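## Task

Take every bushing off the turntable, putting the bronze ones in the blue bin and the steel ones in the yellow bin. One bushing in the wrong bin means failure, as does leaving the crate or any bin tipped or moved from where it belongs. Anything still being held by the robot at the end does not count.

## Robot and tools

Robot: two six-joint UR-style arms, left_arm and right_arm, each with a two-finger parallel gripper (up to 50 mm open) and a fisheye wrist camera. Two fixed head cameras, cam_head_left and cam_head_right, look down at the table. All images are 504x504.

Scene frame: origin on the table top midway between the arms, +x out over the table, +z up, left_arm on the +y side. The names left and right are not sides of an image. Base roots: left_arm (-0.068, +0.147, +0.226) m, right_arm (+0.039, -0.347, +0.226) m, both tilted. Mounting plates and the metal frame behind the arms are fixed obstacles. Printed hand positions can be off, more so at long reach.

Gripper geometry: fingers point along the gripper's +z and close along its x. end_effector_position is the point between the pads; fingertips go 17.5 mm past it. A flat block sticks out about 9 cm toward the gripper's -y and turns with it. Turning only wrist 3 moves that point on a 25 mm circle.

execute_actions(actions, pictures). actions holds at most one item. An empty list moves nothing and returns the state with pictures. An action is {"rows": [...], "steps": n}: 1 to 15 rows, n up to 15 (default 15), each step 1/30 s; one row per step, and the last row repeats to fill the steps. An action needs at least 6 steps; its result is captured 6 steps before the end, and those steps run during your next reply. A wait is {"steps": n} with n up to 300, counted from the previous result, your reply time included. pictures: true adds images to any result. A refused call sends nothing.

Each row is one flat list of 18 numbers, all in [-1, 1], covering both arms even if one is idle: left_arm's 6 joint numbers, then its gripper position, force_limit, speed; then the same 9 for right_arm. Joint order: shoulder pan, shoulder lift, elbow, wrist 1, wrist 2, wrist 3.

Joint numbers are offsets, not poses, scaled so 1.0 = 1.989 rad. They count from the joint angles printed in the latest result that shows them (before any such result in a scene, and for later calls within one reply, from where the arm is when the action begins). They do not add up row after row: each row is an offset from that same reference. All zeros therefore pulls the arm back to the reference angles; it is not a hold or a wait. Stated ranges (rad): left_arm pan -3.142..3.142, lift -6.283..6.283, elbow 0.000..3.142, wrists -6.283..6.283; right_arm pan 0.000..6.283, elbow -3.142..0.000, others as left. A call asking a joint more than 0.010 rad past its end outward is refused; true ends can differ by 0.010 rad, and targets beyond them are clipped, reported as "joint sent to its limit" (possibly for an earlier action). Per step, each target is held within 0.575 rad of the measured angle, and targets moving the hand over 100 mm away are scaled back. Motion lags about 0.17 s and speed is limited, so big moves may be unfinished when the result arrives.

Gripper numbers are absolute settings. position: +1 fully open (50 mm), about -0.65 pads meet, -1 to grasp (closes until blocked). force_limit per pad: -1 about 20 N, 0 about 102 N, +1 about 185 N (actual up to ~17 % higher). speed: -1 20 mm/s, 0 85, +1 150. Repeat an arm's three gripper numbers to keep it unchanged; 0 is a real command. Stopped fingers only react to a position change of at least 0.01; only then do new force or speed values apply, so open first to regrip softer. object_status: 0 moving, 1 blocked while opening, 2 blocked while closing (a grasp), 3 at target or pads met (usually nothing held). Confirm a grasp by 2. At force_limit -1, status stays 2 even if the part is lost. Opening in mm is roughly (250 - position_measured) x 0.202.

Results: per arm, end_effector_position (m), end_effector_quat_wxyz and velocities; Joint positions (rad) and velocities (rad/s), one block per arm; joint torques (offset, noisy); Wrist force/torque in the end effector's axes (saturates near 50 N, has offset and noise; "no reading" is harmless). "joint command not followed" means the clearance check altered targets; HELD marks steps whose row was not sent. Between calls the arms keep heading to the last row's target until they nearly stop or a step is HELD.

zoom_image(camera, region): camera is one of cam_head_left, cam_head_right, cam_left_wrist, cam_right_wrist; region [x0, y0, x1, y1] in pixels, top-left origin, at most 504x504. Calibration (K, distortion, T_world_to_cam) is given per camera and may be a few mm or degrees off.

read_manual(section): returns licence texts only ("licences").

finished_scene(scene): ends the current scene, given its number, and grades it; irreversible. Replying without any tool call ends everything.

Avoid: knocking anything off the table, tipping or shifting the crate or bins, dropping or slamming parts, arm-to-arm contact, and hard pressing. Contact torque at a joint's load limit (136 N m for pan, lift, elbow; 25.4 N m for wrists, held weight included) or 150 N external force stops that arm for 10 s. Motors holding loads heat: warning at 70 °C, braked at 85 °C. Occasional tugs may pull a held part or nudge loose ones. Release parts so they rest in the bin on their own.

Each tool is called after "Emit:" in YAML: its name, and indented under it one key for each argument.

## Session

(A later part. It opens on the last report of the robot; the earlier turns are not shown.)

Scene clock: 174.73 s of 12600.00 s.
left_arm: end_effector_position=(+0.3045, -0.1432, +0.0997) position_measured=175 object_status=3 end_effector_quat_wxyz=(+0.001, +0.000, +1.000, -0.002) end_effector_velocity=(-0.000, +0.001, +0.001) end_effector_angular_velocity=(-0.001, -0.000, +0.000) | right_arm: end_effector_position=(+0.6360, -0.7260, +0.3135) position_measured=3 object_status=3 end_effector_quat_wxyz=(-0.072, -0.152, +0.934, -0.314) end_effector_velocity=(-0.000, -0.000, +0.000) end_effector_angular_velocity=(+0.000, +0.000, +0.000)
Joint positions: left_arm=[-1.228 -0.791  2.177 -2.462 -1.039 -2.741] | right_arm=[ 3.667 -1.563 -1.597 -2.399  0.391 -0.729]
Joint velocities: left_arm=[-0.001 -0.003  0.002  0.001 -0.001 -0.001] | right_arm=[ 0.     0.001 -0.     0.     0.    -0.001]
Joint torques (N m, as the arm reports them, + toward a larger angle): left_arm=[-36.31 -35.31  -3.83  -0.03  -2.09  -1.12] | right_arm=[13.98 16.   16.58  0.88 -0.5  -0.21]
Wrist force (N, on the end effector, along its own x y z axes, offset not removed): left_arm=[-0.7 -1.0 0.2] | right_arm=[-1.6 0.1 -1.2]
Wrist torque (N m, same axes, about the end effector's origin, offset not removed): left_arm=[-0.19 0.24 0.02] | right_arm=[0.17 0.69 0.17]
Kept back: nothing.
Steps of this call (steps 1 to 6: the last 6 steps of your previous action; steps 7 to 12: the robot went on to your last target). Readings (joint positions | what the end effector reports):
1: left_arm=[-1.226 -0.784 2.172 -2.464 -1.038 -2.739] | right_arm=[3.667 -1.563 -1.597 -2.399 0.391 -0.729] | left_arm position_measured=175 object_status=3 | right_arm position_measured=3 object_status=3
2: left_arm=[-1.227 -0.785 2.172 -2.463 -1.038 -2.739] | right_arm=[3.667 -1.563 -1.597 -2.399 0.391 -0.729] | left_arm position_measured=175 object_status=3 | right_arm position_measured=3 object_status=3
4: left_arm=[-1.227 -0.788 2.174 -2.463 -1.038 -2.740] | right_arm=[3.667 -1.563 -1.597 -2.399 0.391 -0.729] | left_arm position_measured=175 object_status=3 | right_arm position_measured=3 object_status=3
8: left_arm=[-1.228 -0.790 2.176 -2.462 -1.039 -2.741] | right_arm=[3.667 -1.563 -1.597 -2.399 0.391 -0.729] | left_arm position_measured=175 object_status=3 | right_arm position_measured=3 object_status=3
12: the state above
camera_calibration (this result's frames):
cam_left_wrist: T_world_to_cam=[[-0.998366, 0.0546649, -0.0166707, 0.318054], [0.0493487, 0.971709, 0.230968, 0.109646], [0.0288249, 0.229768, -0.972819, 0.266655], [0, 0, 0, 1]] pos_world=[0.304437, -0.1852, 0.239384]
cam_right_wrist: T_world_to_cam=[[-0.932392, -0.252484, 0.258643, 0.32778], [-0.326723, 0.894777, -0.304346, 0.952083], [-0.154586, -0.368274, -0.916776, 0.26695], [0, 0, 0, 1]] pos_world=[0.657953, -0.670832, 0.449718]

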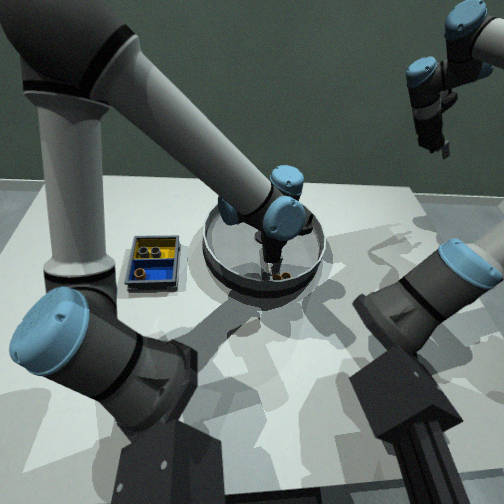

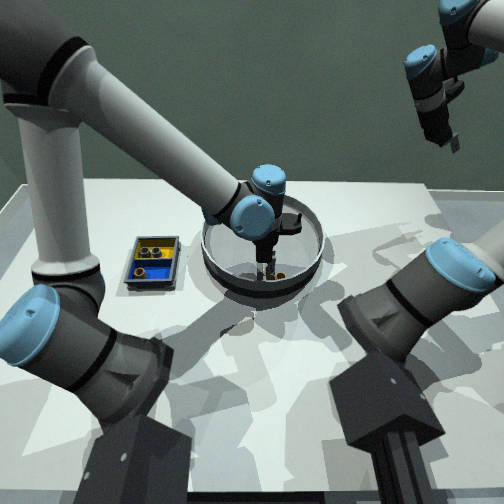

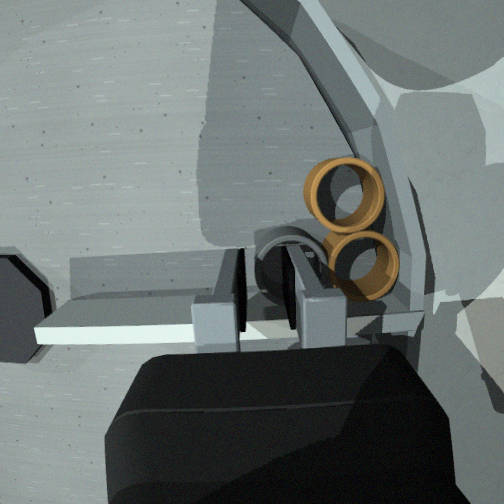

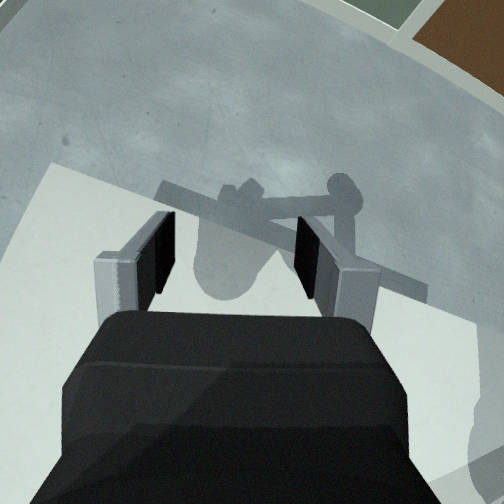

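Emit:
zoom_image:
  camera: "cam_left_wrist"
  region: [245, 215, 345, 315]

Region (245, 215, 345, 315) of cam_left_wrist's 504x504 image, scaled by 5.040, with more detail than that image has.

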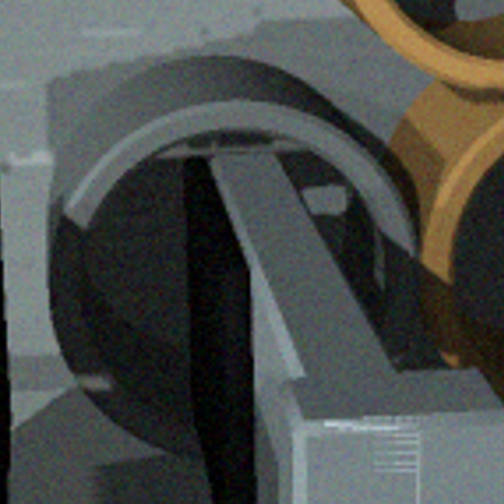

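Emit:
execute_actions:
  actions:
    - {"rows":[[0.0005,0.001,0.00015,-0.0014,0.00025,0.0005,-0.155,-0.4,0.5,0,0,0,0,0,0,1,0,0],[0.0011,0.002,0.0003,-0.0028,0.0005,0.0011,-0.155,-0.4,0.5,0,0,0,0,0,0,1,0,0],[0.0016,0.003,0.00045,-0.0042,0.00075,0.0016,-0.155,-0.4,0.5,0,0,0,0,0,0,1,0,0],[0.0021,0.004,0.0006,-0.0056,0.001,0.0021,-0.155,-0.4,0.5,0,0,0,0,0,0,1,0,0],[0.0026,0.00496,0.00072,-0.00703,0.00125,0.00266,-0.155,-0.4,0.5,0,0,0,0,0,0,1,0,0]],"steps":15}

Emit:
execute_actions:
  actions:
    - {"steps":8}

Scene clock: 177.83 s of 12600.00 s.
left_arm: end_effector_position=(+0.3045, -0.1432, +0.0964) position_measured=175 object_status=3 end_effector_quat_wxyz=(+0.001, +0.000, +1.000, -0.002) end_effector_velocity=(+0.000, +0.000, -0.011) end_effector_angular_velocity=(+0.000, +0.000, +0.001) | right_arm: end_effector_position=(+0.6360, -0.7260, +0.3135) position_measured=3 object_status=3 end_effector_quat_wxyz=(-0.072, -0.152, +0.934, -0.314) end_effector_velocity=(+0.000, +0.000, -0.000) end_effector_angular_velocity=(-0.001, -0.000, +0.000)
Joint positions: left_arm=[-1.225 -0.784  2.178 -2.472 -1.037 -2.737] | right_arm=[ 3.667 -1.563 -1.597 -2.399  0.391 -0.729]
Joint velocities: left_arm=[ 0.013  0.022  0.002 -0.031  0.006  0.012] | right_arm=[-0.    -0.001 -0.    -0.    -0.001  0.001]
Joint torques (N m, as the arm reports them, + toward a larger angle): left_arm=[-21.35 -13.97  -4.4   -4.7    1.57   1.41] | right_arm=[14.1  17.32 16.64  0.98 -0.57 -0.33]
Wrist force (N, on the end effector, along its own x y z axes, offset not removed): left_arm=[-1.5 -0.9 0.8] | right_arm=[-0.8 2.8 0.4]
Wrist torque (N m, same axes, about the end effector's origin, offset not removed): left_arm=[-0.17 0.40 0.03] | right_arm=[0.62 0.34 0.00]
Steps of this call (steps 1 to 15: the robot went on to your last target; steps 16 to 84: nothing new was sent; steps 85 to 93: the first 9 steps of this action). Readings (joint positions | what the end effector reports):
85: left_arm=[-1.229 -0.791 2.177 -2.462 -1.039 -2.741] | right_arm=[3.667 -1.563 -1.597 -2.399 0.391 -0.729] | left_arm position_measured=175 object_status=3 | right_arm position_measured=3 object_status=3
86: left_arm=[-1.229 -0.791 2.177 -2.462 -1.039 -2.741] | right_arm=[3.667 -1.563 -1.597 -2.399 0.391 -0.729] | left_arm position_measured=175 object_status=3 | right_arm position_measured=3 object_status=3
88: left_arm=[-1.228 -0.790 2.177 -2.464 -1.039 -2.740] | right_arm=[3.667 -1.563 -1.597 -2.399 0.391 -0.729] | left_arm position_measured=175 object_status=3 | right_arm position_measured=3 object_status=3
92: left_arm=[-1.225 -0.785 2.178 -2.471 -1.037 -2.738] | right_arm=[3.667 -1.563 -1.597 -2.399 0.391 -0.729] | left_arm position_measured=175 object_status=3 | right_arm position_measured=3 object_status=3
93: the state above

Scene clock: 178.10 s of 12600.00 s.
left_arm: end_effector_position=(+0.3045, -0.1432, +0.0952) position_measured=175 object_status=3 end_effector_quat_wxyz=(+0.001, +0.000, +1.000, -0.002) end_effector_velocity=(-0.000, -0.000, -0.001) end_effector_angular_velocity=(+0.000, -0.000, -0.001) | right_arm: end_effector_position=(+0.6360, -0.7260, +0.3135) position_measured=3 object_status=3 end_effector_quat_wxyz=(-0.072, -0.152, +0.934, -0.314) end_effector_velocity=(-0.000, -0.000, -0.000) end_effector_angular_velocity=(-0.000, +0.002, +0.000)
Joint positions: left_arm=[-1.223 -0.781  2.178 -2.475 -1.036 -2.736] | right_arm=[ 3.667 -1.563 -1.597 -2.399  0.391 -0.729]
Joint velocities: left_arm=[ 0.001  0.003  0.    -0.003  0.001  0.002] | right_arm=[-0.001 -0.     0.    -0.001  0.    -0.001]
Joint torques (N m, as the arm reports them, + toward a larger angle): left_arm=[-20.68 -14.59  -3.82  -4.75   1.63   1.47] | right_arm=[14.57 17.1  16.8   0.88 -0.53 -0.35]
Wrist force (N, on the end effector, along its own x y z axes, offset not removed): left_arm=[-1.1 -1.3 1.0] | right_arm=[-1.4 -1.4 -1.0]
Wrist torque (N m, same axes, about the end effector's origin, offset not removed): left_arm=[-0.33 0.26 -0.02] | right_arm=[-0.38 0.60 0.10]
Kept back: nothing.
Steps of this call (steps 1 to 6: the last 6 steps of your previous action; steps 7 to 8: the robot went on to your last target). Readings (joint positions | what the end effector reports):
1: left_arm=[-1.224 -0.783 2.178 -2.473 -1.037 -2.737] | right_arm=[3.667 -1.563 -1.597 -2.399 0.391 -0.729] | left_arm position_measured=175 object_status=3 | right_arm position_measured=3 object_status=3
2: left_arm=[-1.224 -0.783 2.178 -2.473 -1.037 -2.737] | right_arm=[3.667 -1.563 -1.597 -2.399 0.391 -0.729] | left_arm position_measured=175 object_status=3 | right_arm position_measured=3 object_status=3
4: left_arm=[-1.224 -0.782 2.178 -2.474 -1.037 -2.736] | right_arm=[3.667 -1.563 -1.597 -2.399 0.391 -0.729] | left_arm position_measured=175 object_status=3 | right_arm position_measured=3 object_status=3
8: the state above

Emit:
execute_actions:
  actions:
    - {"rows":[[0.0004,0.0008,0.0001,-0.0012,0.0002,0.0004,-0.155,-0.4,0.5,0,0,0,0,0,0,1,0,0],[0.00085,0.0016,0.00025,-0.0023,0.0004,0.0009,-0.155,-0.4,0.5,0,0,0,0,0,0,1,0,0]],"steps":14}

Scene clock: 178.57 s of 12600.00 s.
left_arm: end_effector_position=(+0.3045, -0.1432, +0.0940) position_measured=175 object_status=3 end_effector_quat_wxyz=(+0.001, +0.000, +1.000, -0.002) end_effector_velocity=(+0.000, +0.000, -0.003) end_effector_angular_velocity=(+0.000, +0.001, +0.001) | right_arm: end_effector_position=(+0.6360, -0.7260, +0.3135) position_measured=3 object_status=3 end_effector_quat_wxyz=(-0.072, -0.152, +0.934, -0.314) end_effector_velocity=(-0.000, -0.000, -0.000) end_effector_angular_velocity=(-0.000, +0.001, -0.000)
Joint positions: left_arm=[-1.222 -0.779  2.179 -2.479 -1.036 -2.734] | right_arm=[ 3.667 -1.563 -1.597 -2.399  0.391 -0.729]
Joint velocities: left_arm=[ 0.004  0.005  0.    -0.008  0.001  0.003] | right_arm=[-0.001  0.001 -0.001  0.    -0.    -0.001]
Joint torques (N m, as the arm reports them, + toward a larger angle): left_arm=[-18.91 -15.4   -4.82  -5.     1.31   1.47] | right_arm=[14.06 16.59 16.46  0.93 -0.61 -0.26]
Wrist force (N, on the end effector, along its own x y z axes, offset not removed): left_arm=[-1.1 -0.6 -0.4] | right_arm=[-1.3 5.0 -1.4]
Wrist torque (N m, same axes, about the end effector's origin, offset not removed): left_arm=[-0.17 0.30 0.01] | right_arm=[0.89 0.51 0.29]
Steps of this call (steps 1 to 6: the robot went on to your last target; steps 7 to 14: the first 8 steps of this action). Readings (joint positions | what the end effector reports):
7: left_arm=[-1.223 -0.781 2.178 -2.476 -1.036 -2.736] | right_arm=[3.667 -1.563 -1.597 -2.399 0.391 -0.729] | left_arm position_measured=175 object_status=3 | right_arm position_measured=3 object_status=3
8: left_arm=[-1.223 -0.781 2.178 -2.476 -1.036 -2.736] | right_arm=[3.667 -1.563 -1.597 -2.399 0.391 -0.729] | left_arm position_measured=175 object_status=3 | right_arm position_measured=3 object_status=3
10: left_arm=[-1.223 -0.780 2.178 -2.477 -1.036 -2.735] | right_arm=[3.667 -1.563 -1.597 -2.399 0.391 -0.729] | left_arm position_measured=175 object_status=3 | right_arm position_measured=3 object_status=3
14: the state above

Emit:
execute_actions:
  actions:
    - {"rows":[[0.0005,0.001,0.0001,-0.0013,0.0002,0.0005,-0.155,-0.4,0.5,0,0,0,0,0,0,1,0,0],[0.0012,0.0022,0.0002,-0.003,0.0005,0.0012,-0.155,-0.4,0.5,0,0,0,0,0,0,1,0,0],[0.002,0.0038,0.0004,-0.0052,0.0009,0.002,-0.155,-0.4,0.5,0,0,0,0,0,0,1,0,0],[0.0028,0.0054,0.0005,-0.0074,0.0013,0.0029,-0.155,-0.4,0.5,0,0,0,0,0,0,1,0,0],[0.0037,0.007,0.0007,-0.0096,0.0017,0.0037,-0.155,-0.4,0.5,0,0,0,0,0,0,1,0,0],[0.0045,0.0086,0.0009,-0.0118,0.0021,0.0046,-0.155,-0.4,0.5,0,0,0,0,0,0,1,0,0],[0.0053,0.0102,0.001,-0.014,0.0025,0.0054,-0.155,-0.4,0.5,0,0,0,0,0,0,1,0,0],[0.0061,0.0118,0.0012,-0.0161,0.0029,0.0062,-0.155,-0.4,0.5,0,0,0,0,0,0,1,0,0],[0.0068,0.013,0.0013,-0.0178,0.0032,0.0069,-0.155,-0.4,0.5,0,0,0,0,0,0,1,0,0]],"steps":15}

Emit:
execute_actions:
  actions:
    - {"steps":7}

Scene clock: 180.60 s of 12600.00 s.
left_arm: end_effector_position=(+0.3045, -0.1432, +0.0882) position_measured=175 object_status=3 end_effector_quat_wxyz=(+0.001, +0.000, +1.000, -0.002) end_effector_velocity=(+0.000, +0.000, -0.036) end_effector_angular_velocity=(+0.001, -0.000, +0.001) | right_arm: end_effector_position=(+0.6360, -0.7260, +0.3135) position_measured=3 object_status=3 end_effector_quat_wxyz=(-0.072, -0.152, +0.934, -0.314) end_effector_velocity=(+0.000, +0.000, +0.000) end_effector_angular_velocity=(+0.001, -0.001, -0.001)
Joint positions: left_arm=[-1.216 -0.766  2.18  -2.496 -1.033 -2.728] | right_arm=[ 3.667 -1.563 -1.597 -2.399  0.391 -0.729]
Joint velocities: left_arm=[ 0.04   0.077  0.007 -0.104  0.019  0.04 ] | right_arm=[ 0.001 -0.     0.001  0.001  0.001 -0.   ]
Joint torques (N m, as the arm reports them, + toward a larger angle): left_arm=[-20.14 -14.05  -3.96  -5.2    1.45   1.19] | right_arm=[14.83 16.9  17.08  1.02 -0.39 -0.41]
Wrist force (N, on the end effector, along its own x y z axes, offset not removed): left_arm=[-0.7 -0.4 0.8] | right_arm=[2.5 0.9 3.8]
Wrist torque (N m, same axes, about the end effector's origin, offset not removed): left_arm=[-0.16 0.24 -0.07] | right_arm=[0.09 -0.12 0.07]
Steps of this call (steps 1 to 6: the last 6 steps of your previous action; steps 7 to 15: the robot went on to your last target; steps 16 to 52: nothing new was sent; steps 53 to 61: the first 9 steps of this action). Readings (joint positions | what the end effector reports):
53: left_arm=[-1.222 -0.778 2.179 -2.480 -1.036 -2.734] | right_arm=[3.667 -1.563 -1.597 -2.399 0.391 -0.729] | left_arm position_measured=175 object_status=3 | right_arm position_measured=3 object_status=3
54: left_arm=[-1.222 -0.778 2.179 -2.480 -1.036 -2.734] | right_arm=[3.667 -1.563 -1.597 -2.399 0.391 -0.729] | left_arm position_measured=175 object_status=3 | right_arm position_measured=3 object_status=3
56: left_arm=[-1.221 -0.776 2.179 -2.482 -1.035 -2.733] | right_arm=[3.667 -1.563 -1.597 -2.399 0.391 -0.729] | left_arm position_measured=175 object_status=3 | right_arm position_measured=3 object_status=3
60: left_arm=[-1.217 -0.769 2.180 -2.493 -1.033 -2.729] | right_arm=[3.667 -1.563 -1.597 -2.399 0.391 -0.729] | left_arm position_measured=175 object_status=3 | right_arm position_measured=3 object_status=3
61: the state above

Scene clock: 180.83 s of 12600.00 s.
left_arm: end_effector_position=(+0.3045, -0.1431, +0.0831) position_measured=175 object_status=3 end_effector_quat_wxyz=(+0.001, +0.000, +1.000, -0.002) end_effector_velocity=(+0.000, -0.000, -0.008) end_effector_angular_velocity=(-0.001, -0.000, +0.001) | right_arm: end_effector_position=(+0.6360, -0.7260, +0.3135) position_measured=3 object_status=3 end_effector_quat_wxyz=(-0.072, -0.152, +0.934, -0.314) end_effector_velocity=(-0.000, -0.000, +0.000) end_effector_angular_velocity=(+0.001, +0.000, -0.001)
Joint positions: left_arm=[-1.21  -0.755  2.181 -2.511 -1.03  -2.722] | right_arm=[ 3.667 -1.563 -1.597 -2.399  0.391 -0.729]
Joint velocities: left_arm=[ 0.01   0.018  0.001 -0.025  0.004  0.01 ] | right_arm=[ 0.     0.001 -0.     0.001  0.001 -0.001]
Joint torques (N m, as the arm reports them, + toward a larger angle): left_arm=[-21.47 -15.26  -3.63  -4.71   1.53   1.32] | right_arm=[14.23 16.22 15.92  0.89 -0.39 -0.23]
Wrist force (N, on the end effector, along its own x y z axes, offset not removed): left_arm=[-0.7 -0.8 0.5] | right_arm=[3.0 -3.7 2.3]
Wrist torque (N m, same axes, about the end effector's origin, offset not removed): left_arm=[-0.16 0.20 -0.09] | right_arm=[-0.86 -0.35 -0.24]
Kept back: nothing.
Steps of this call (steps 1 to 6: the last 6 steps of your previous action; step 7: the robot went on to your last target). Readings (joint positions | what the end effector reports):
1: left_arm=[-1.214 -0.764 2.180 -2.500 -1.032 -2.726] | right_arm=[3.667 -1.563 -1.597 -2.399 0.391 -0.729] | left_arm position_measured=175 object_status=3 | right_arm position_measured=3 object_status=3
2: left_arm=[-1.213 -0.761 2.180 -2.503 -1.032 -2.725] | right_arm=[3.667 -1.563 -1.597 -2.399 0.391 -0.729] | left_arm position_measured=175 object_status=3 | right_arm position_measured=3 object_status=3
4: left_arm=[-1.211 -0.758 2.181 -2.507 -1.031 -2.723] | right_arm=[3.667 -1.563 -1.597 -2.399 0.391 -0.729] | left_arm position_measured=175 object_status=3 | right_arm position_measured=3 object_status=3
7: the state above

Emit:
execute_actions:
  actions:
    - {"rows":[[0.0005,0.001,0.0001,-0.0014,0.0002,0.0005,-1,-0.4,0.0,0,0,0,0,0,0,1,0,0]],"steps":12}

Emit:
execute_actions:
  actions:
    - {"steps":6}

Scene clock: 181.30 s of 12600.00 s.
left_arm: end_effector_position=(+0.3045, -0.1431, +0.0821) position_measured=213 object_status=0 end_effector_quat_wxyz=(+0.001, +0.000, +1.000, -0.002) end_effector_velocity=(+0.001, -0.001, +0.001) end_effector_angular_velocity=(-0.001, -0.001, +0.000) | right_arm: end_effector_position=(+0.6360, -0.7260, +0.3135) position_measured=3 object_status=3 end_effector_quat_wxyz=(-0.072, -0.152, +0.934, -0.314) end_effector_velocity=(+0.000, +0.000, +0.000) end_effector_angular_velocity=(-0.000, -0.000, +0.001)
Joint positions: left_arm=[-1.209 -0.753  2.181 -2.514 -1.03  -2.721] | right_arm=[ 3.667 -1.563 -1.597 -2.399  0.391 -0.729]
Joint velocities: left_arm=[-0.    -0.    -0.001 -0.     0.     0.   ] | right_arm=[ 0.    -0.     0.     0.    -0.001 -0.   ]
Joint torques (N m, as the arm reports them, + toward a larger angle): left_arm=[-28.12 -21.63  -4.41  -4.1   -0.04  -0.12] | right_arm=[13.95 16.58 16.51  0.88 -0.53 -0.38]
Wrist force (N, on the end effector, along its own x y z axes, offset not removed): left_arm=[-2.9 -1.3 0.3] | right_arm=[1.0 0.4 1.2]
Wrist torque (N m, same axes, about the end effector's origin, offset not removed): left_arm=[-0.36 0.64 0.01] | right_arm=[0.04 -0.04 -0.09]
Steps of this call (steps 1 to 8: the robot went on to your last target; steps 9 to 14: the first 6 steps of this action). Readings (joint positions | what the end effector reports):
9: left_arm=[-1.209 -0.753 2.181 -2.514 -1.030 -2.721] | right_arm=[3.667 -1.563 -1.597 -2.399 0.391 -0.729] | left_arm position_measured=179 object_status=0 | right_arm position_measured=3 object_status=3
10: left_arm=[-1.209 -0.753 2.181 -2.514 -1.030 -2.721] | right_arm=[3.667 -1.563 -1.597 -2.399 0.391 -0.729] | left_arm position_measured=193 object_status=0 | right_arm position_measured=3 object_status=3
12: left_arm=[-1.209 -0.753 2.181 -2.514 -1.030 -2.721] | right_arm=[3.667 -1.563 -1.597 -2.399 0.391 -0.729] | left_arm position_measured=213 object_status=0 | right_arm position_measured=3 object_status=3
14: the state above

Scene clock: 181.50 s of 12600.00 s.
left_arm: end_effector_position=(+0.3045, -0.1431, +0.0821) position_measured=213 object_status=2 end_effector_quat_wxyz=(+0.001, +0.000, +1.000, -0.002) end_effector_velocity=(+0.000, -0.001, +0.000) end_effector_angular_velocity=(-0.002, +0.001, +0.001) | right_arm: end_effector_position=(+0.6360, -0.7260, +0.3135) position_measured=3 object_status=3 end_effector_quat_wxyz=(-0.072, -0.152, +0.934, -0.314) end_effector_velocity=(-0.000, +0.000, -0.000) end_effector_angular_velocity=(-0.000, +0.001, +0.002)
Joint positions: left_arm=[-1.209 -0.753  2.181 -2.514 -1.03  -2.721] | right_arm=[ 3.667 -1.563 -1.597 -2.399  0.391 -0.729]
Joint velocities: left_arm=[ 0.    -0.    -0.001 -0.    -0.001 -0.   ] | right_arm=[ 0.    -0.    -0.    -0.001 -0.    -0.001]
Joint torques (N m, as the arm reports them, + toward a larger angle): left_arm=[-36.31 -29.84  -5.56  -3.25  -2.22  -1.04] | right_arm=[14.85 16.9  16.79  0.88 -0.52 -0.38]
Wrist force (N, on the end effector, along its own x y z axes, offset not removed): left_arm=[0.0 -1.4 -1.1] | right_arm=[-2.4 -3.0 -1.8]
Wrist torque (N m, same axes, about the end effector's origin, offset not removed): left_arm=[-0.34 0.08 -0.04] | right_arm=[-0.56 0.57 0.12]
Kept back: nothing.
Steps of this call (steps 1 to 6: the last 6 steps of your previous action). Readings (joint positions | what the end effector reports):
1: left_arm=[-1.209 -0.753 2.181 -2.514 -1.030 -2.721] | right_arm=[3.667 -1.563 -1.597 -2.399 0.391 -0.729] | left_arm position_measured=213 object_status=0 | right_arm position_measured=3 object_status=3
2: left_arm=[-1.209 -0.753 2.181 -2.514 -1.030 -2.721] | right_arm=[3.667 -1.563 -1.597 -2.399 0.391 -0.729] | left_arm position_measured=213 object_status=0 | right_arm position_measured=3 object_status=3
4: left_arm=[-1.209 -0.753 2.181 -2.514 -1.030 -2.721] | right_arm=[3.667 -1.563 -1.597 -2.399 0.391 -0.729] | left_arm position_measured=213 object_status=2 | right_arm position_measured=3 object_status=3
6: the state above

Emit:
execute_actions:
  actions:
    - {"rows":[[-0.0023,-0.0043,-0.0004,0.0059,-0.0011,-0.0023,-1,-0.4,0.0,0,0,0,0,0,0,1,0,0],[-0.0068,-0.013,-0.0013,0.0178,-0.0032,-0.0069,-1,-0.4,0.0,0,0,0,0,0,0,1,0,0],[-0.0134,-0.0255,-0.0033,0.0358,-0.0064,-0.0136,-1,-0.4,0.0,0,0,0,0,0,0,1,0,0],[-0.021,-0.04,-0.006,0.0569,-0.0101,-0.0214,-1,-0.4,0.0,0,0,0,0,0,0,1,0,0],[-0.0295,-0.056,-0.0105,0.081,-0.0143,-0.03,-1,-0.4,0.0,0,0,0,0,0,0,1,0,0],[-0.0377,-0.0715,-0.0155,0.1055,-0.0186,-0.0383,-1,-0.4,0.0,0,0,0,0,0,0,1,0,0],[-0.0437,-0.0827,-0.0196,0.1243,-0.0217,-0.0443,-1,-0.4,0.0,0,0,0,0,0,0,1,0,0],[-0.0466,-0.0881,-0.0217,0.1336,-0.0233,-0.0472,-1,-0.4,0.0,0,0,0,0,0,0,1,0,0],[-0.0466,-0.0881,-0.0217,0.1336,-0.0233,-0.0472,-1,-0.4,0.0,0,0,0,0,0,0,1,0,0],[-0.03,-0.107,-0.018,0.138,-0.017,-0.028,-1,-0.4,0.0,0,0,0,0,0,0,1,0,0],[0.01,-0.152,-0.0095,0.148,-0.003,0.017,-1,-0.4,0.0,0,0,0,0,0,0,1,0,0],[0.066,-0.215,0.0025,0.1627,0.0173,0.081,-1,-0.4,0.0,0,0,0,0,0,0,1,0,0],[0.123,-0.279,0.0147,0.177,0.038,0.145,-1,-0.4,0.0,0,0,0,0,0,0,1,0,0],[0.18,-0.342,0.027,0.192,0.058,0.21,-1,-0.4,0.0,0,0,0,0,0,0,1,0,0],[0.2362,-0.4058,0.039,0.2066,0.0786,0.274,-1,-0.4,0.0,0,0,0,0,0,0,1,0,0]],"steps":15}

Emit:
execute_actions:
  actions:
    - {"steps":32}
  pictures: true

Scene clock: 184.27 s of 12600.00 s.
left_arm: end_effector_position=(+0.3060, -0.1463, +0.1291) position_measured=213 object_status=2 end_effector_quat_wxyz=(+0.002, -0.001, +1.000, -0.005) end_effector_velocity=(+0.004, +0.001, +0.299) end_effector_angular_velocity=(+0.000, +0.003, -0.004) | right_arm: end_effector_position=(+0.6360, -0.7260, +0.3135) position_measured=3 object_status=3 end_effector_quat_wxyz=(-0.072, -0.152, +0.934, -0.314) end_effector_velocity=(+0.000, +0.000, +0.000) end_effector_angular_velocity=(+0.000, -0.001, -0.000)
Joint positions: left_arm=[-1.259 -0.846  2.161 -2.382 -1.055 -2.772] | right_arm=[ 3.667 -1.563 -1.597 -2.399  0.391 -0.729]
Joint velocities: left_arm=[-0.306 -0.591 -0.162  0.906 -0.151 -0.305] | right_arm=[ 0.    -0.001  0.001 -0.    -0.     0.001]
Joint torques (N m, as the arm reports them, + toward a larger angle): left_arm=[-34.74 -33.96 -27.69   1.99  -2.55  -1.79] | right_arm=[14.3  16.55 16.56  0.93 -0.45 -0.34]
Wrist force (N, on the end effector, along its own x y z axes, offset not removed): left_arm=[-1.2 -1.2 -0.5] | right_arm=[-0.2 -2.5 -0.9]
Wrist torque (N m, same axes, about the end effector's origin, offset not removed): left_arm=[-0.27 0.28 -0.11] | right_arm=[-0.44 0.21 0.07]
Steps of this call (steps 1 to 15: the robot went on to your last target; steps 16 to 74: nothing new was sent; steps 75 to 83: the first 9 steps of this action). Readings (joint positions | what the end effector reports):
75: left_arm=[-1.209 -0.753 2.181 -2.514 -1.030 -2.721] | right_arm=[3.667 -1.563 -1.597 -2.399 0.391 -0.729] | left_arm position_measured=213 object_status=2 | right_arm position_measured=3 object_status=3
76: left_arm=[-1.209 -0.754 2.181 -2.512 -1.030 -2.722] | right_arm=[3.667 -1.563 -1.597 -2.399 0.391 -0.729] | left_arm position_measured=213 object_status=2 | right_arm position_measured=3 object_status=3
78: left_arm=[-1.215 -0.764 2.180 -2.500 -1.032 -2.727] | right_arm=[3.667 -1.563 -1.597 -2.399 0.391 -0.729] | left_arm position_measured=213 object_status=2 | right_arm position_measured=3 object_status=3
82: left_arm=[-1.248 -0.826 2.166 -2.413 -1.049 -2.761] | right_arm=[3.667 -1.563 -1.597 -2.399 0.391 -0.729] | left_arm position_measured=213 object_status=2 | right_arm position_measured=3 object_status=3
83: the state above

Scene clock: 185.33 s of 12600.00 s.
left_arm: end_effector_position=(+0.4137, +0.2049, +0.1600) position_measured=213 object_status=2 end_effector_quat_wxyz=(+0.000, +0.001, +1.000, -0.001) end_effector_velocity=(-0.004, +0.045, -0.002) end_effector_angular_velocity=(+0.012, -0.000, +0.003) | right_arm: end_effector_position=(+0.6360, -0.7260, +0.3135) position_measured=3 object_status=3 end_effector_quat_wxyz=(-0.072, -0.152, +0.934, -0.314) end_effector_velocity=(-0.001, +0.000, -0.001) end_effector_angular_velocity=(-0.000, +0.003, +0.000)
Joint positions: left_arm=[-0.747 -1.55   2.257 -2.106 -0.876 -2.185] | right_arm=[ 3.667 -1.563 -1.597 -2.399  0.391 -0.729]
Joint velocities: left_arm=[ 0.062 -0.077  0.013  0.021  0.021  0.071] | right_arm=[-0.001 -0.001 -0.001  0.     0.001 -0.001]
Joint torques (N m, as the arm reports them, + toward a larger angle): left_arm=[-10.04 -21.21  -6.25   0.1    1.68   1.38] | right_arm=[14.72 16.91 17.15  0.99 -0.53 -0.33]
Wrist force (N, on the end effector, along its own x y z axes, offset not removed): left_arm=[-1.3 0.7 0.5] | right_arm=[-0.9 -1.6 2.2]
Wrist torque (N m, same axes, about the end effector's origin, offset not removed): left_arm=[0.10 0.26 0.01] | right_arm=[-0.13 0.33 -0.08]
Kept back: nothing.
Steps of this call (steps 1 to 6: the last 6 steps of your previous action; steps 7 to 32: the robot went on to your last target). Readings (joint positions | what the end effector reports):
1: left_arm=[-1.268 -0.864 2.156 -2.353 -1.059 -2.781] | right_arm=[3.667 -1.563 -1.597 -2.399 0.391 -0.729] | left_arm position_measured=213 object_status=2 | right_arm position_measured=3 object_status=3
2: left_arm=[-1.273 -0.882 2.153 -2.328 -1.062 -2.786] | right_arm=[3.667 -1.563 -1.597 -2.399 0.391 -0.729] | left_arm position_measured=213 object_status=2 | right_arm position_measured=3 object_status=3
4: left_arm=[-1.254 -0.933 2.155 -2.289 -1.054 -2.764] | right_arm=[3.667 -1.563 -1.597 -2.399 0.391 -0.729] | left_arm position_measured=213 object_status=2 | right_arm position_measured=3 object_status=3
8: left_arm=[-1.160 -1.051 2.174 -2.249 -1.020 -2.658] | right_arm=[3.667 -1.563 -1.597 -2.399 0.391 -0.729] | left_arm position_measured=213 object_status=2 | right_arm position_measured=3 object_status=3
32: the state above
camera_calibration (this result's frames):
cam_left_wrist: T_world_to_cam=[[-0.998381, 0.0550464, -0.0143558, 0.408666], [0.0501692, 0.970944, 0.233988, -0.248644], [0.0268189, 0.232889, -0.972134, 0.242284], [0, 0, 0, 1]] pos_world=[0.413981, 0.162499, 0.299578]
cam_right_wrist: T_world_to_cam=[[-0.932393, -0.252483, 0.258643, 0.32778], [-0.326722, 0.894777, -0.304346, 0.952083], [-0.154586, -0.368274, -0.916776, 0.26695], [0, 0, 0, 1]] pos_world=[0.657953, -0.670832, 0.449718]

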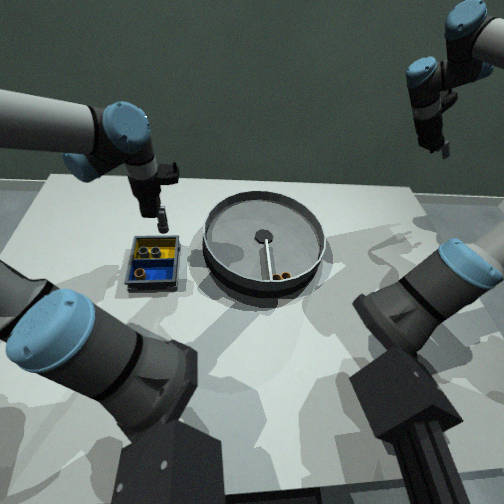

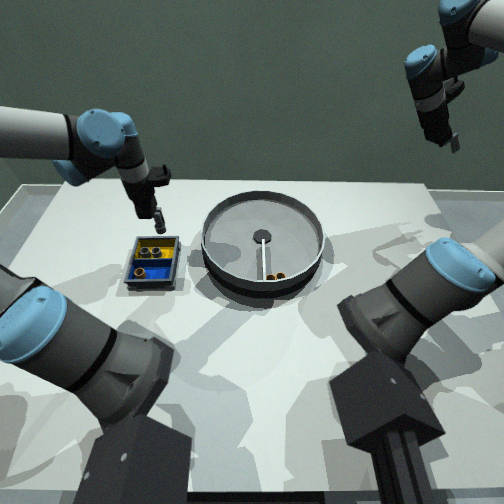

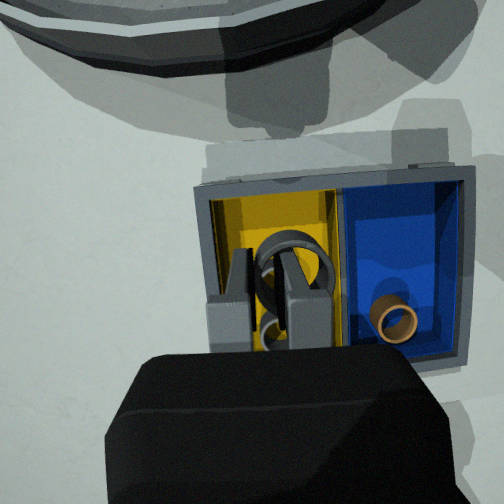

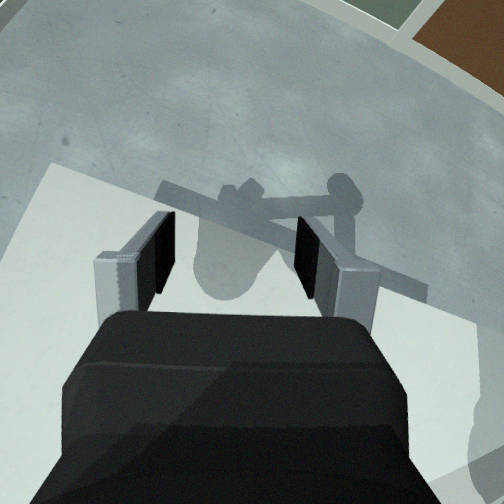

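Emit:
execute_actions:
  actions:
    - {"rows":[[0.008,0.0005,0.003,-0.009,0.0017,0.01,-1,-0.4,0.0,0,0,0,0,0,0,1,0,0],[0.014,0.009,0.006,-0.026,0.0025,0.018,-1,-0.4,0.0,0,0,0,0,0,0,1,0,0],[0.0215,0.019,0.0097,-0.046,0.0034,0.028,-1,-0.4,0.0,0,0,0,0,0,0,1,0,0],[0.029,0.0295,0.0134,-0.067,0.0044,0.038,-1,-0.4,0.0,0,0,0,0,0,0,1,0,0],[0.0367,0.04,0.0171,-0.0875,0.0053,0.0477,-1,-0.4,0.0,0,0,0,0,0,0,1,0,0],[0.0443,0.0502,0.0208,-0.108,0.0063,0.0573,-1,-0.4,0.0,0,0,0,0,0,0,1,0,0],[0.0519,0.0605,0.0245,-0.1283,0.0072,0.067,-1,-0.4,0.0,0,0,0,0,0,0,1,0,0],[0.0595,0.0731,0.0257,-0.1487,0.0076,0.077,-1,-0.4,0.0,0,0,0,0,0,0,1,0,0],[0.067,0.0857,0.0269,-0.169,0.0079,0.0869,-1,-0.4,0.0,0,0,0,0,0,0,1,0,0],[0.0745,0.0983,0.0282,-0.1893,0.0083,0.0968,-1,-0.4,0.0,0,0,0,0,0,0,1,0,0],[0.0812,0.1095,0.0293,-0.2073,0.0086,0.1056,-1,-0.4,0.0,0,0,0,0,0,0,1,0,0],[0.0872,0.1195,0.0302,-0.2235,0.0089,0.1135,-1,-0.4,0.0,0,0,0,0,0,0,1,0,0],[0.0919,0.1273,0.031,-0.236,0.0091,0.1196,-1,-0.4,0.0,0,0,0,0,0,0,1,0,0],[0.0948,0.1322,0.0315,-0.244,0.0092,0.1235,-1,-0.4,0.0,0,0,0,0,0,0,1,0,0],[0.0963,0.1347,0.0317,-0.248,0.0093,0.1255,-1,-0.4,0.0,0,0,0,0,0,0,1,0,0]],"steps":15}

Emit:
execute_actions:
  actions:
    - {"steps":18}
  pictures: true

Scene clock: 186.43 s of 12600.00 s.
left_arm: end_effector_position=(+0.4127, +0.2101, +0.1235) position_measured=213 object_status=2 end_effector_quat_wxyz=(-0.002, +0.003, +1.000, +0.001) end_effector_velocity=(-0.001, -0.000, -0.231) end_effector_angular_velocity=(+0.003, +0.019, -0.006) | right_arm: end_effector_position=(+0.6360, -0.7260, +0.3135) position_measured=3 object_status=3 end_effector_quat_wxyz=(-0.072, -0.152, +0.934, -0.314) end_effector_velocity=(-0.000, -0.000, -0.000) end_effector_angular_velocity=(+0.000, +0.000, +0.000)
Joint positions: left_arm=[-0.682 -1.483  2.287 -2.249 -0.866 -2.102] | right_arm=[ 3.667 -1.563 -1.597 -2.399  0.391 -0.729]
Joint velocities: left_arm=[ 0.369  0.519  0.157 -0.963  0.039  0.471] | right_arm=[-0.     0.001 -0.001  0.     0.    -0.   ]
Joint torques (N m, as the arm reports them, + toward a larger angle): left_arm=[-2.48  8.45 -5.11 -7.2   1.58  2.96] | right_arm=[13.96 16.67 17.3   0.72 -0.52 -0.37]
Wrist force (N, on the end effector, along its own x y z axes, offset not removed): left_arm=[-1.2 -1.4 0.2] | right_arm=[2.6 -1.4 -0.3]
Wrist torque (N m, same axes, about the end effector's origin, offset not removed): left_arm=[-0.25 0.27 -0.07] | right_arm=[-0.29 -0.26 0.03]
Steps of this call (steps 1 to 24: the robot went on to your last target; steps 25 to 33: the first 9 steps of this action). Readings (joint positions | what the end effector reports):
25: left_arm=[-0.739 -1.560 2.259 -2.103 -0.873 -2.176] | right_arm=[3.667 -1.563 -1.597 -2.399 0.391 -0.729] | left_arm position_measured=213 object_status=2 | right_arm position_measured=3 object_status=3
26: left_arm=[-0.738 -1.559 2.259 -2.105 -0.873 -2.175] | right_arm=[3.667 -1.563 -1.597 -2.399 0.391 -0.729] | left_arm position_measured=213 object_status=2 | right_arm position_measured=3 object_status=3
28: left_arm=[-0.731 -1.549 2.263 -2.122 -0.872 -2.165] | right_arm=[3.667 -1.563 -1.597 -2.399 0.391 -0.729] | left_arm position_measured=213 object_status=2 | right_arm position_measured=3 object_status=3
32: left_arm=[-0.694 -1.499 2.282 -2.217 -0.868 -2.118] | right_arm=[3.667 -1.563 -1.597 -2.399 0.391 -0.729] | left_arm position_measured=213 object_status=2 | right_arm position_measured=3 object_status=3
33: the state above

Scene clock: 187.03 s of 12600.00 s.
left_arm: end_effector_position=(+0.4135, +0.2105, +0.0455) position_measured=213 object_status=2 end_effector_quat_wxyz=(+0.000, +0.000, +1.000, -0.000) end_effector_velocity=(-0.002, +0.001, -0.011) end_effector_angular_velocity=(+0.001, +0.000, -0.001) | right_arm: end_effector_position=(+0.6360, -0.7260, +0.3135) position_measured=3 object_status=3 end_effector_quat_wxyz=(-0.072, -0.152, +0.934, -0.314) end_effector_velocity=(+0.000, +0.001, +0.000) end_effector_angular_velocity=(+0.000, -0.000, +0.002)
Joint positions: left_arm=[-0.558 -1.286  2.32  -2.593 -0.858 -1.939] | right_arm=[ 3.667 -1.563 -1.597 -2.399  0.391 -0.729]
Joint velocities: left_arm=[ 0.017  0.029  0.005 -0.048  0.001  0.023] | right_arm=[ 0.002 -0.    -0.    -0.     0.     0.   ]
Joint torques (N m, as the arm reports them, + toward a larger angle): left_arm=[-12.8   -8.72   0.47  -4.27   1.38   1.39] | right_arm=[14.02 16.39 16.36  0.96 -0.33 -0.34]
Wrist force (N, on the end effector, along its own x y z axes, offset not removed): left_arm=[-1.7 -1.4 0.8] | right_arm=[3.8 -3.1 2.0]
Wrist torque (N m, same axes, about the end effector's origin, offset not removed): left_arm=[-0.32 0.37 -0.05] | right_arm=[-0.40 -0.44 -0.18]
Kept back: nothing.
Steps of this call (steps 1 to 6: the last 6 steps of your previous action; steps 7 to 18: the robot went on to your last target). Readings (joint positions | what the end effector reports):
1: left_arm=[-0.669 -1.464 2.292 -2.283 -0.865 -2.086] | right_arm=[3.667 -1.563 -1.597 -2.399 0.391 -0.729] | left_arm position_measured=213 object_status=2 | right_arm position_measured=3 object_status=3
2: left_arm=[-0.656 -1.445 2.297 -2.318 -0.864 -2.068] | right_arm=[3.667 -1.563 -1.597 -2.399 0.391 -0.729] | left_arm position_measured=213 object_status=2 | right_arm position_measured=3 object_status=3
4: left_arm=[-0.629 -1.403 2.304 -2.391 -0.862 -2.033] | right_arm=[3.667 -1.563 -1.597 -2.399 0.391 -0.729] | left_arm position_measured=213 object_status=2 | right_arm position_measured=3 object_status=3
8: left_arm=[-0.585 -1.331 2.314 -2.514 -0.859 -1.975] | right_arm=[3.667 -1.563 -1.597 -2.399 0.391 -0.729] | left_arm position_measured=213 object_status=2 | right_arm position_measured=3 object_status=3
18: the state above
camera_calibration (this result's frames):
cam_left_wrist: T_world_to_cam=[[-0.998409, 0.0545537, -0.0142798, 0.40654], [0.0496822, 0.970745, 0.234918, -0.227043], [0.0266777, 0.233835, -0.97191, 0.129495], [0, 0, 0, 1]] pos_world=[0.413718, 0.167942, 0.184999]
cam_right_wrist: T_world_to_cam=[[-0.932392, -0.252484, 0.258643, 0.32778], [-0.326723, 0.894777, -0.304346, 0.952083], [-0.154586, -0.368274, -0.916776, 0.26695], [0, 0, 0, 1]] pos_world=[0.657953, -0.670832, 0.449718]

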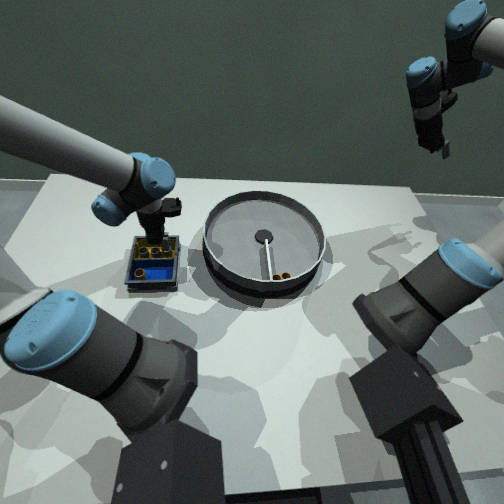

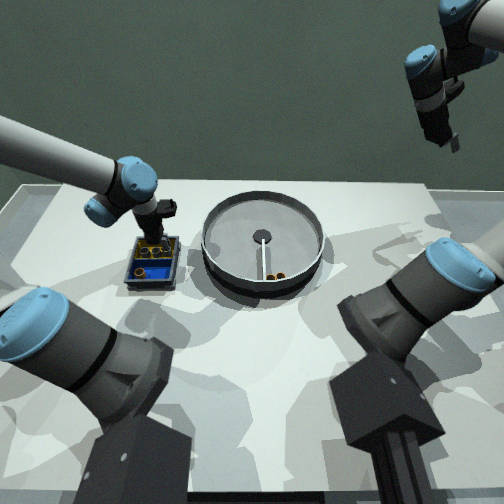

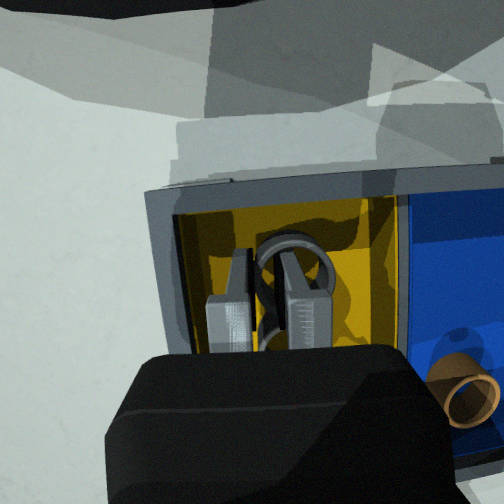

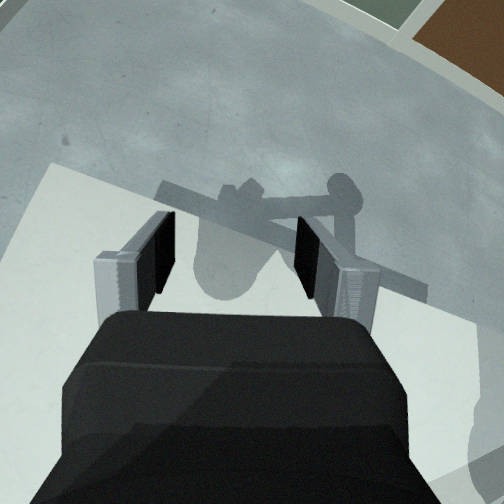

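Emit:
execute_actions:
  actions:
    - {"rows":[[0.002,0.0035,0.0004,-0.0055,0.0001,0.0027,-1,-0.4,0.0,0,0,0,0,0,0,1,0,0],[0.0028,0.0046,0.0005,-0.0075,0.0001,0.0037,-1,-0.4,0.0,0,0,0,0,0,0,1,0,0],[0.0028,0.0046,0.0005,-0.0075,0.0001,0.0037,-1,-0.4,0.0,0,0,0,0,0,0,1,0,0],[0.0028,0.0046,0.0005,-0.0075,0.0001,0.0037,-1,-0.4,0.0,0,0,0,0,0,0,1,0,0],[0.0028,0.0046,0.0005,-0.0075,0.0001,0.0037,-1,-0.4,0.0,0,0,0,0,0,0,1,0,0],[0.0028,0.0046,0.0005,-0.0075,0.0001,0.0037,-0.155,-0.4,0.0,0,0,0,0,0,0,1,0,0],[0.0028,0.0046,0.0005,-0.0075,0.0001,0.0037,-0.155,-0.4,0.0,0,0,0,0,0,0,1,0,0],[0.0028,0.0046,0.0005,-0.0075,0.0001,0.0037,-0.155,-0.4,0.0,0,0,0,0,0,0,1,0,0],[0.0028,0.0046,0.0005,-0.0075,0.0001,0.0037,-0.155,-0.4,0.0,0,0,0,0,0,0,1,0,0],[0.0012,0.002,0.0002,-0.0033,0.0,0.0016,-0.155,-0.4,0.0,0,0,0,0,0,0,1,0,0],[-0.002,-0.0033,-0.0003,0.0052,-0.0001,-0.0026,-0.155,-0.4,0.0,0,0,0,0,0,0,1,0,0],[-0.0068,-0.0113,-0.0011,0.018,-0.0003,-0.0089,-0.155,-0.4,0.0,0,0,0,0,0,0,1,0,0],[-0.013,-0.0218,-0.0021,0.035,-0.0006,-0.0171,-0.155,-0.4,0.0,0,0,0,0,0,0,1,0,0],[-0.021,-0.035,-0.0034,0.0565,-0.0009,-0.0276,-0.155,-0.4,0.0,0,0,0,0,0,0,1,0,0],[-0.0431,-0.0722,-0.0071,0.1165,-0.0019,-0.0567,-0.155,-0.4,0.0,0,0,0,0,0,0,1,0,0]],"steps":15}

Emit:
execute_actions:
  actions:
    - {"steps":14}
  pictures: true

Scene clock: 188.20 s of 12600.00 s.
left_arm: end_effector_position=(+0.4131, +0.2107, +0.0423) position_measured=175 object_status=0 end_effector_quat_wxyz=(+0.000, +0.000, +1.000, -0.000) end_effector_velocity=(-0.001, +0.000, -0.003) end_effector_angular_velocity=(+0.000, +0.001, -0.001) | right_arm: end_effector_position=(+0.6360, -0.7260, +0.3135) position_measured=3 object_status=3 end_effector_quat_wxyz=(-0.072, -0.152, +0.934, -0.314) end_effector_velocity=(+0.000, +0.001, +0.000) end_effector_angular_velocity=(+0.001, -0.000, +0.001)
Joint positions: left_arm=[-0.553 -1.278  2.321 -2.606 -0.857 -1.932] | right_arm=[ 3.667 -1.563 -1.597 -2.399  0.391 -0.729]
Joint velocities: left_arm=[ 0.005  0.007  0.001 -0.011  0.     0.006] | right_arm=[ 0.001 -0.     0.     0.001  0.001 -0.001]
Joint torques (N m, as the arm reports them, + toward a larger angle): left_arm=[-12.82  -9.72   0.55  -4.18   1.45   1.17] | right_arm=[14.35 16.49 16.53  0.81 -0.45 -0.37]
Wrist force (N, on the end effector, along its own x y z axes, offset not removed): left_arm=[-0.5 -1.5 0.8] | right_arm=[1.0 -0.1 3.6]
Wrist torque (N m, same axes, about the end effector's origin, offset not removed): left_arm=[-0.22 0.17 0.00] | right_arm=[-0.19 -0.16 0.08]
Steps of this call (steps 1 to 26: the robot went on to your last target; steps 27 to 35: the first 9 steps of this action). Readings (joint positions | what the end effector reports):
27: left_arm=[-0.556 -1.282 2.320 -2.599 -0.857 -1.936] | right_arm=[3.667 -1.563 -1.597 -2.399 0.391 -0.729] | left_arm position_measured=213 object_status=2 | right_arm position_measured=3 object_status=3
28: left_arm=[-0.555 -1.282 2.320 -2.599 -0.857 -1.935] | right_arm=[3.667 -1.563 -1.597 -2.399 0.391 -0.729] | left_arm position_measured=213 object_status=2 | right_arm position_measured=3 object_status=3
30: left_arm=[-0.554 -1.280 2.321 -2.602 -0.857 -1.934] | right_arm=[3.667 -1.563 -1.597 -2.399 0.391 -0.729] | left_arm position_measured=213 object_status=2 | right_arm position_measured=3 object_status=3
34: left_arm=[-0.553 -1.278 2.321 -2.605 -0.857 -1.932] | right_arm=[3.667 -1.563 -1.597 -2.399 0.391 -0.729] | left_arm position_measured=182 object_status=0 | right_arm position_measured=3 object_status=3
35: the state above

Scene clock: 188.67 s of 12600.00 s.
left_arm: end_effector_position=(+0.4144, +0.2101, +0.0928) position_measured=175 object_status=3 end_effector_quat_wxyz=(+0.001, -0.000, +1.000, -0.001) end_effector_velocity=(-0.007, +0.005, +0.056) end_effector_angular_velocity=(+0.008, +0.008, -0.007) | right_arm: end_effector_position=(+0.6360, -0.7260, +0.3135) position_measured=3 object_status=3 end_effector_quat_wxyz=(-0.072, -0.152, +0.934, -0.314) end_effector_velocity=(+0.000, +0.000, +0.000) end_effector_angular_velocity=(-0.000, -0.000, +0.001)
Joint positions: left_arm=[-0.632 -1.41   2.308 -2.395 -0.861 -2.036] | right_arm=[ 3.667 -1.563 -1.597 -2.399  0.391 -0.729]
Joint velocities: left_arm=[-0.088 -0.155 -0.014  0.258 -0.003 -0.118] | right_arm=[ 0.001 -0.    -0.    -0.    -0.001  0.   ]
Joint torques (N m, as the arm reports them, + toward a larger angle): left_arm=[-24.62 -24.24 -25.47   0.57  -2.    -1.51] | right_arm=[13.98 16.9  17.47  0.9  -0.5  -0.38]
Wrist force (N, on the end effector, along its own x y z axes, offset not removed): left_arm=[-0.8 -1.8 -1.0] | right_arm=[1.2 0.4 4.3]
Wrist torque (N m, same axes, about the end effector's origin, offset not removed): left_arm=[-0.36 0.20 -0.06] | right_arm=[0.17 -0.20 0.05]
Kept back: nothing.
Steps of this call (steps 1 to 6: the last 6 steps of your previous action; steps 7 to 14: the robot went on to your last target). Readings (joint positions | what the end effector reports):
1: left_arm=[-0.553 -1.278 2.321 -2.606 -0.857 -1.932] | right_arm=[3.667 -1.563 -1.597 -2.399 0.391 -0.729] | left_arm position_measured=175 object_status=0 | right_arm position_measured=3 object_status=3
2: left_arm=[-0.553 -1.278 2.321 -2.606 -0.857 -1.932] | right_arm=[3.667 -1.563 -1.597 -2.399 0.391 -0.729] | left_arm position_measured=175 object_status=0 | right_arm position_measured=3 object_status=3
4: left_arm=[-0.556 -1.284 2.320 -2.597 -0.857 -1.937] | right_arm=[3.667 -1.563 -1.597 -2.399 0.391 -0.729] | left_arm position_measured=175 object_status=0 | right_arm position_measured=3 object_status=3
8: left_arm=[-0.590 -1.337 2.314 -2.516 -0.859 -1.980] | right_arm=[3.667 -1.563 -1.597 -2.399 0.391 -0.729] | left_arm position_measured=175 object_status=3 | right_arm position_measured=3 object_status=3
14: the state above
camera_calibration (this result's frames):
cam_left_wrist: T_world_to_cam=[[-0.998428, 0.0538381, -0.0156014, 0.40846], [0.048694, 0.970937, 0.23433, -0.237398], [0.0277639, 0.233202, -0.972032, 0.175206], [0, 0, 0, 1]] pos_world=[0.414513, 0.167649, 0.232308]
cam_right_wrist: T_world_to_cam=[[-0.932393, -0.252483, 0.258643, 0.32778], [-0.326722, 0.894777, -0.304346, 0.952083], [-0.154586, -0.368274, -0.916776, 0.26695], [0, 0, 0, 1]] pos_world=[0.657953, -0.670832, 0.449718]

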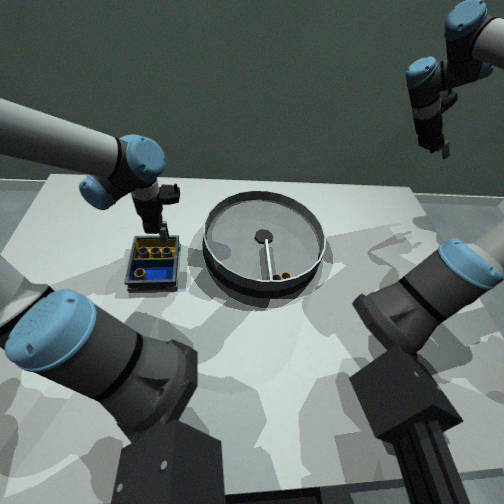

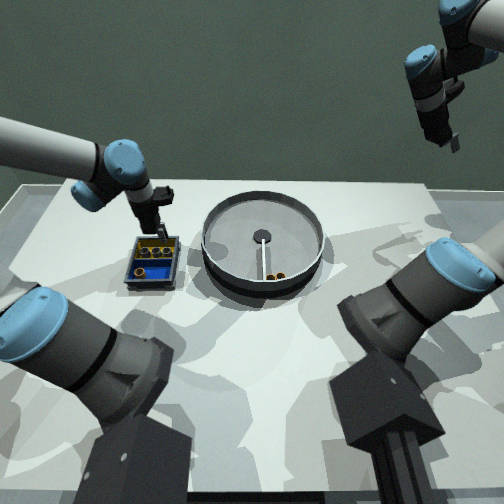

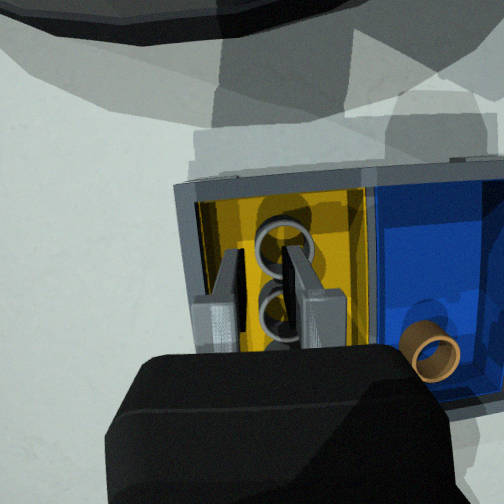

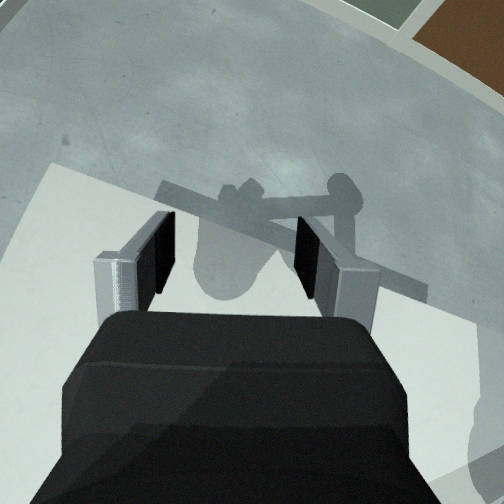

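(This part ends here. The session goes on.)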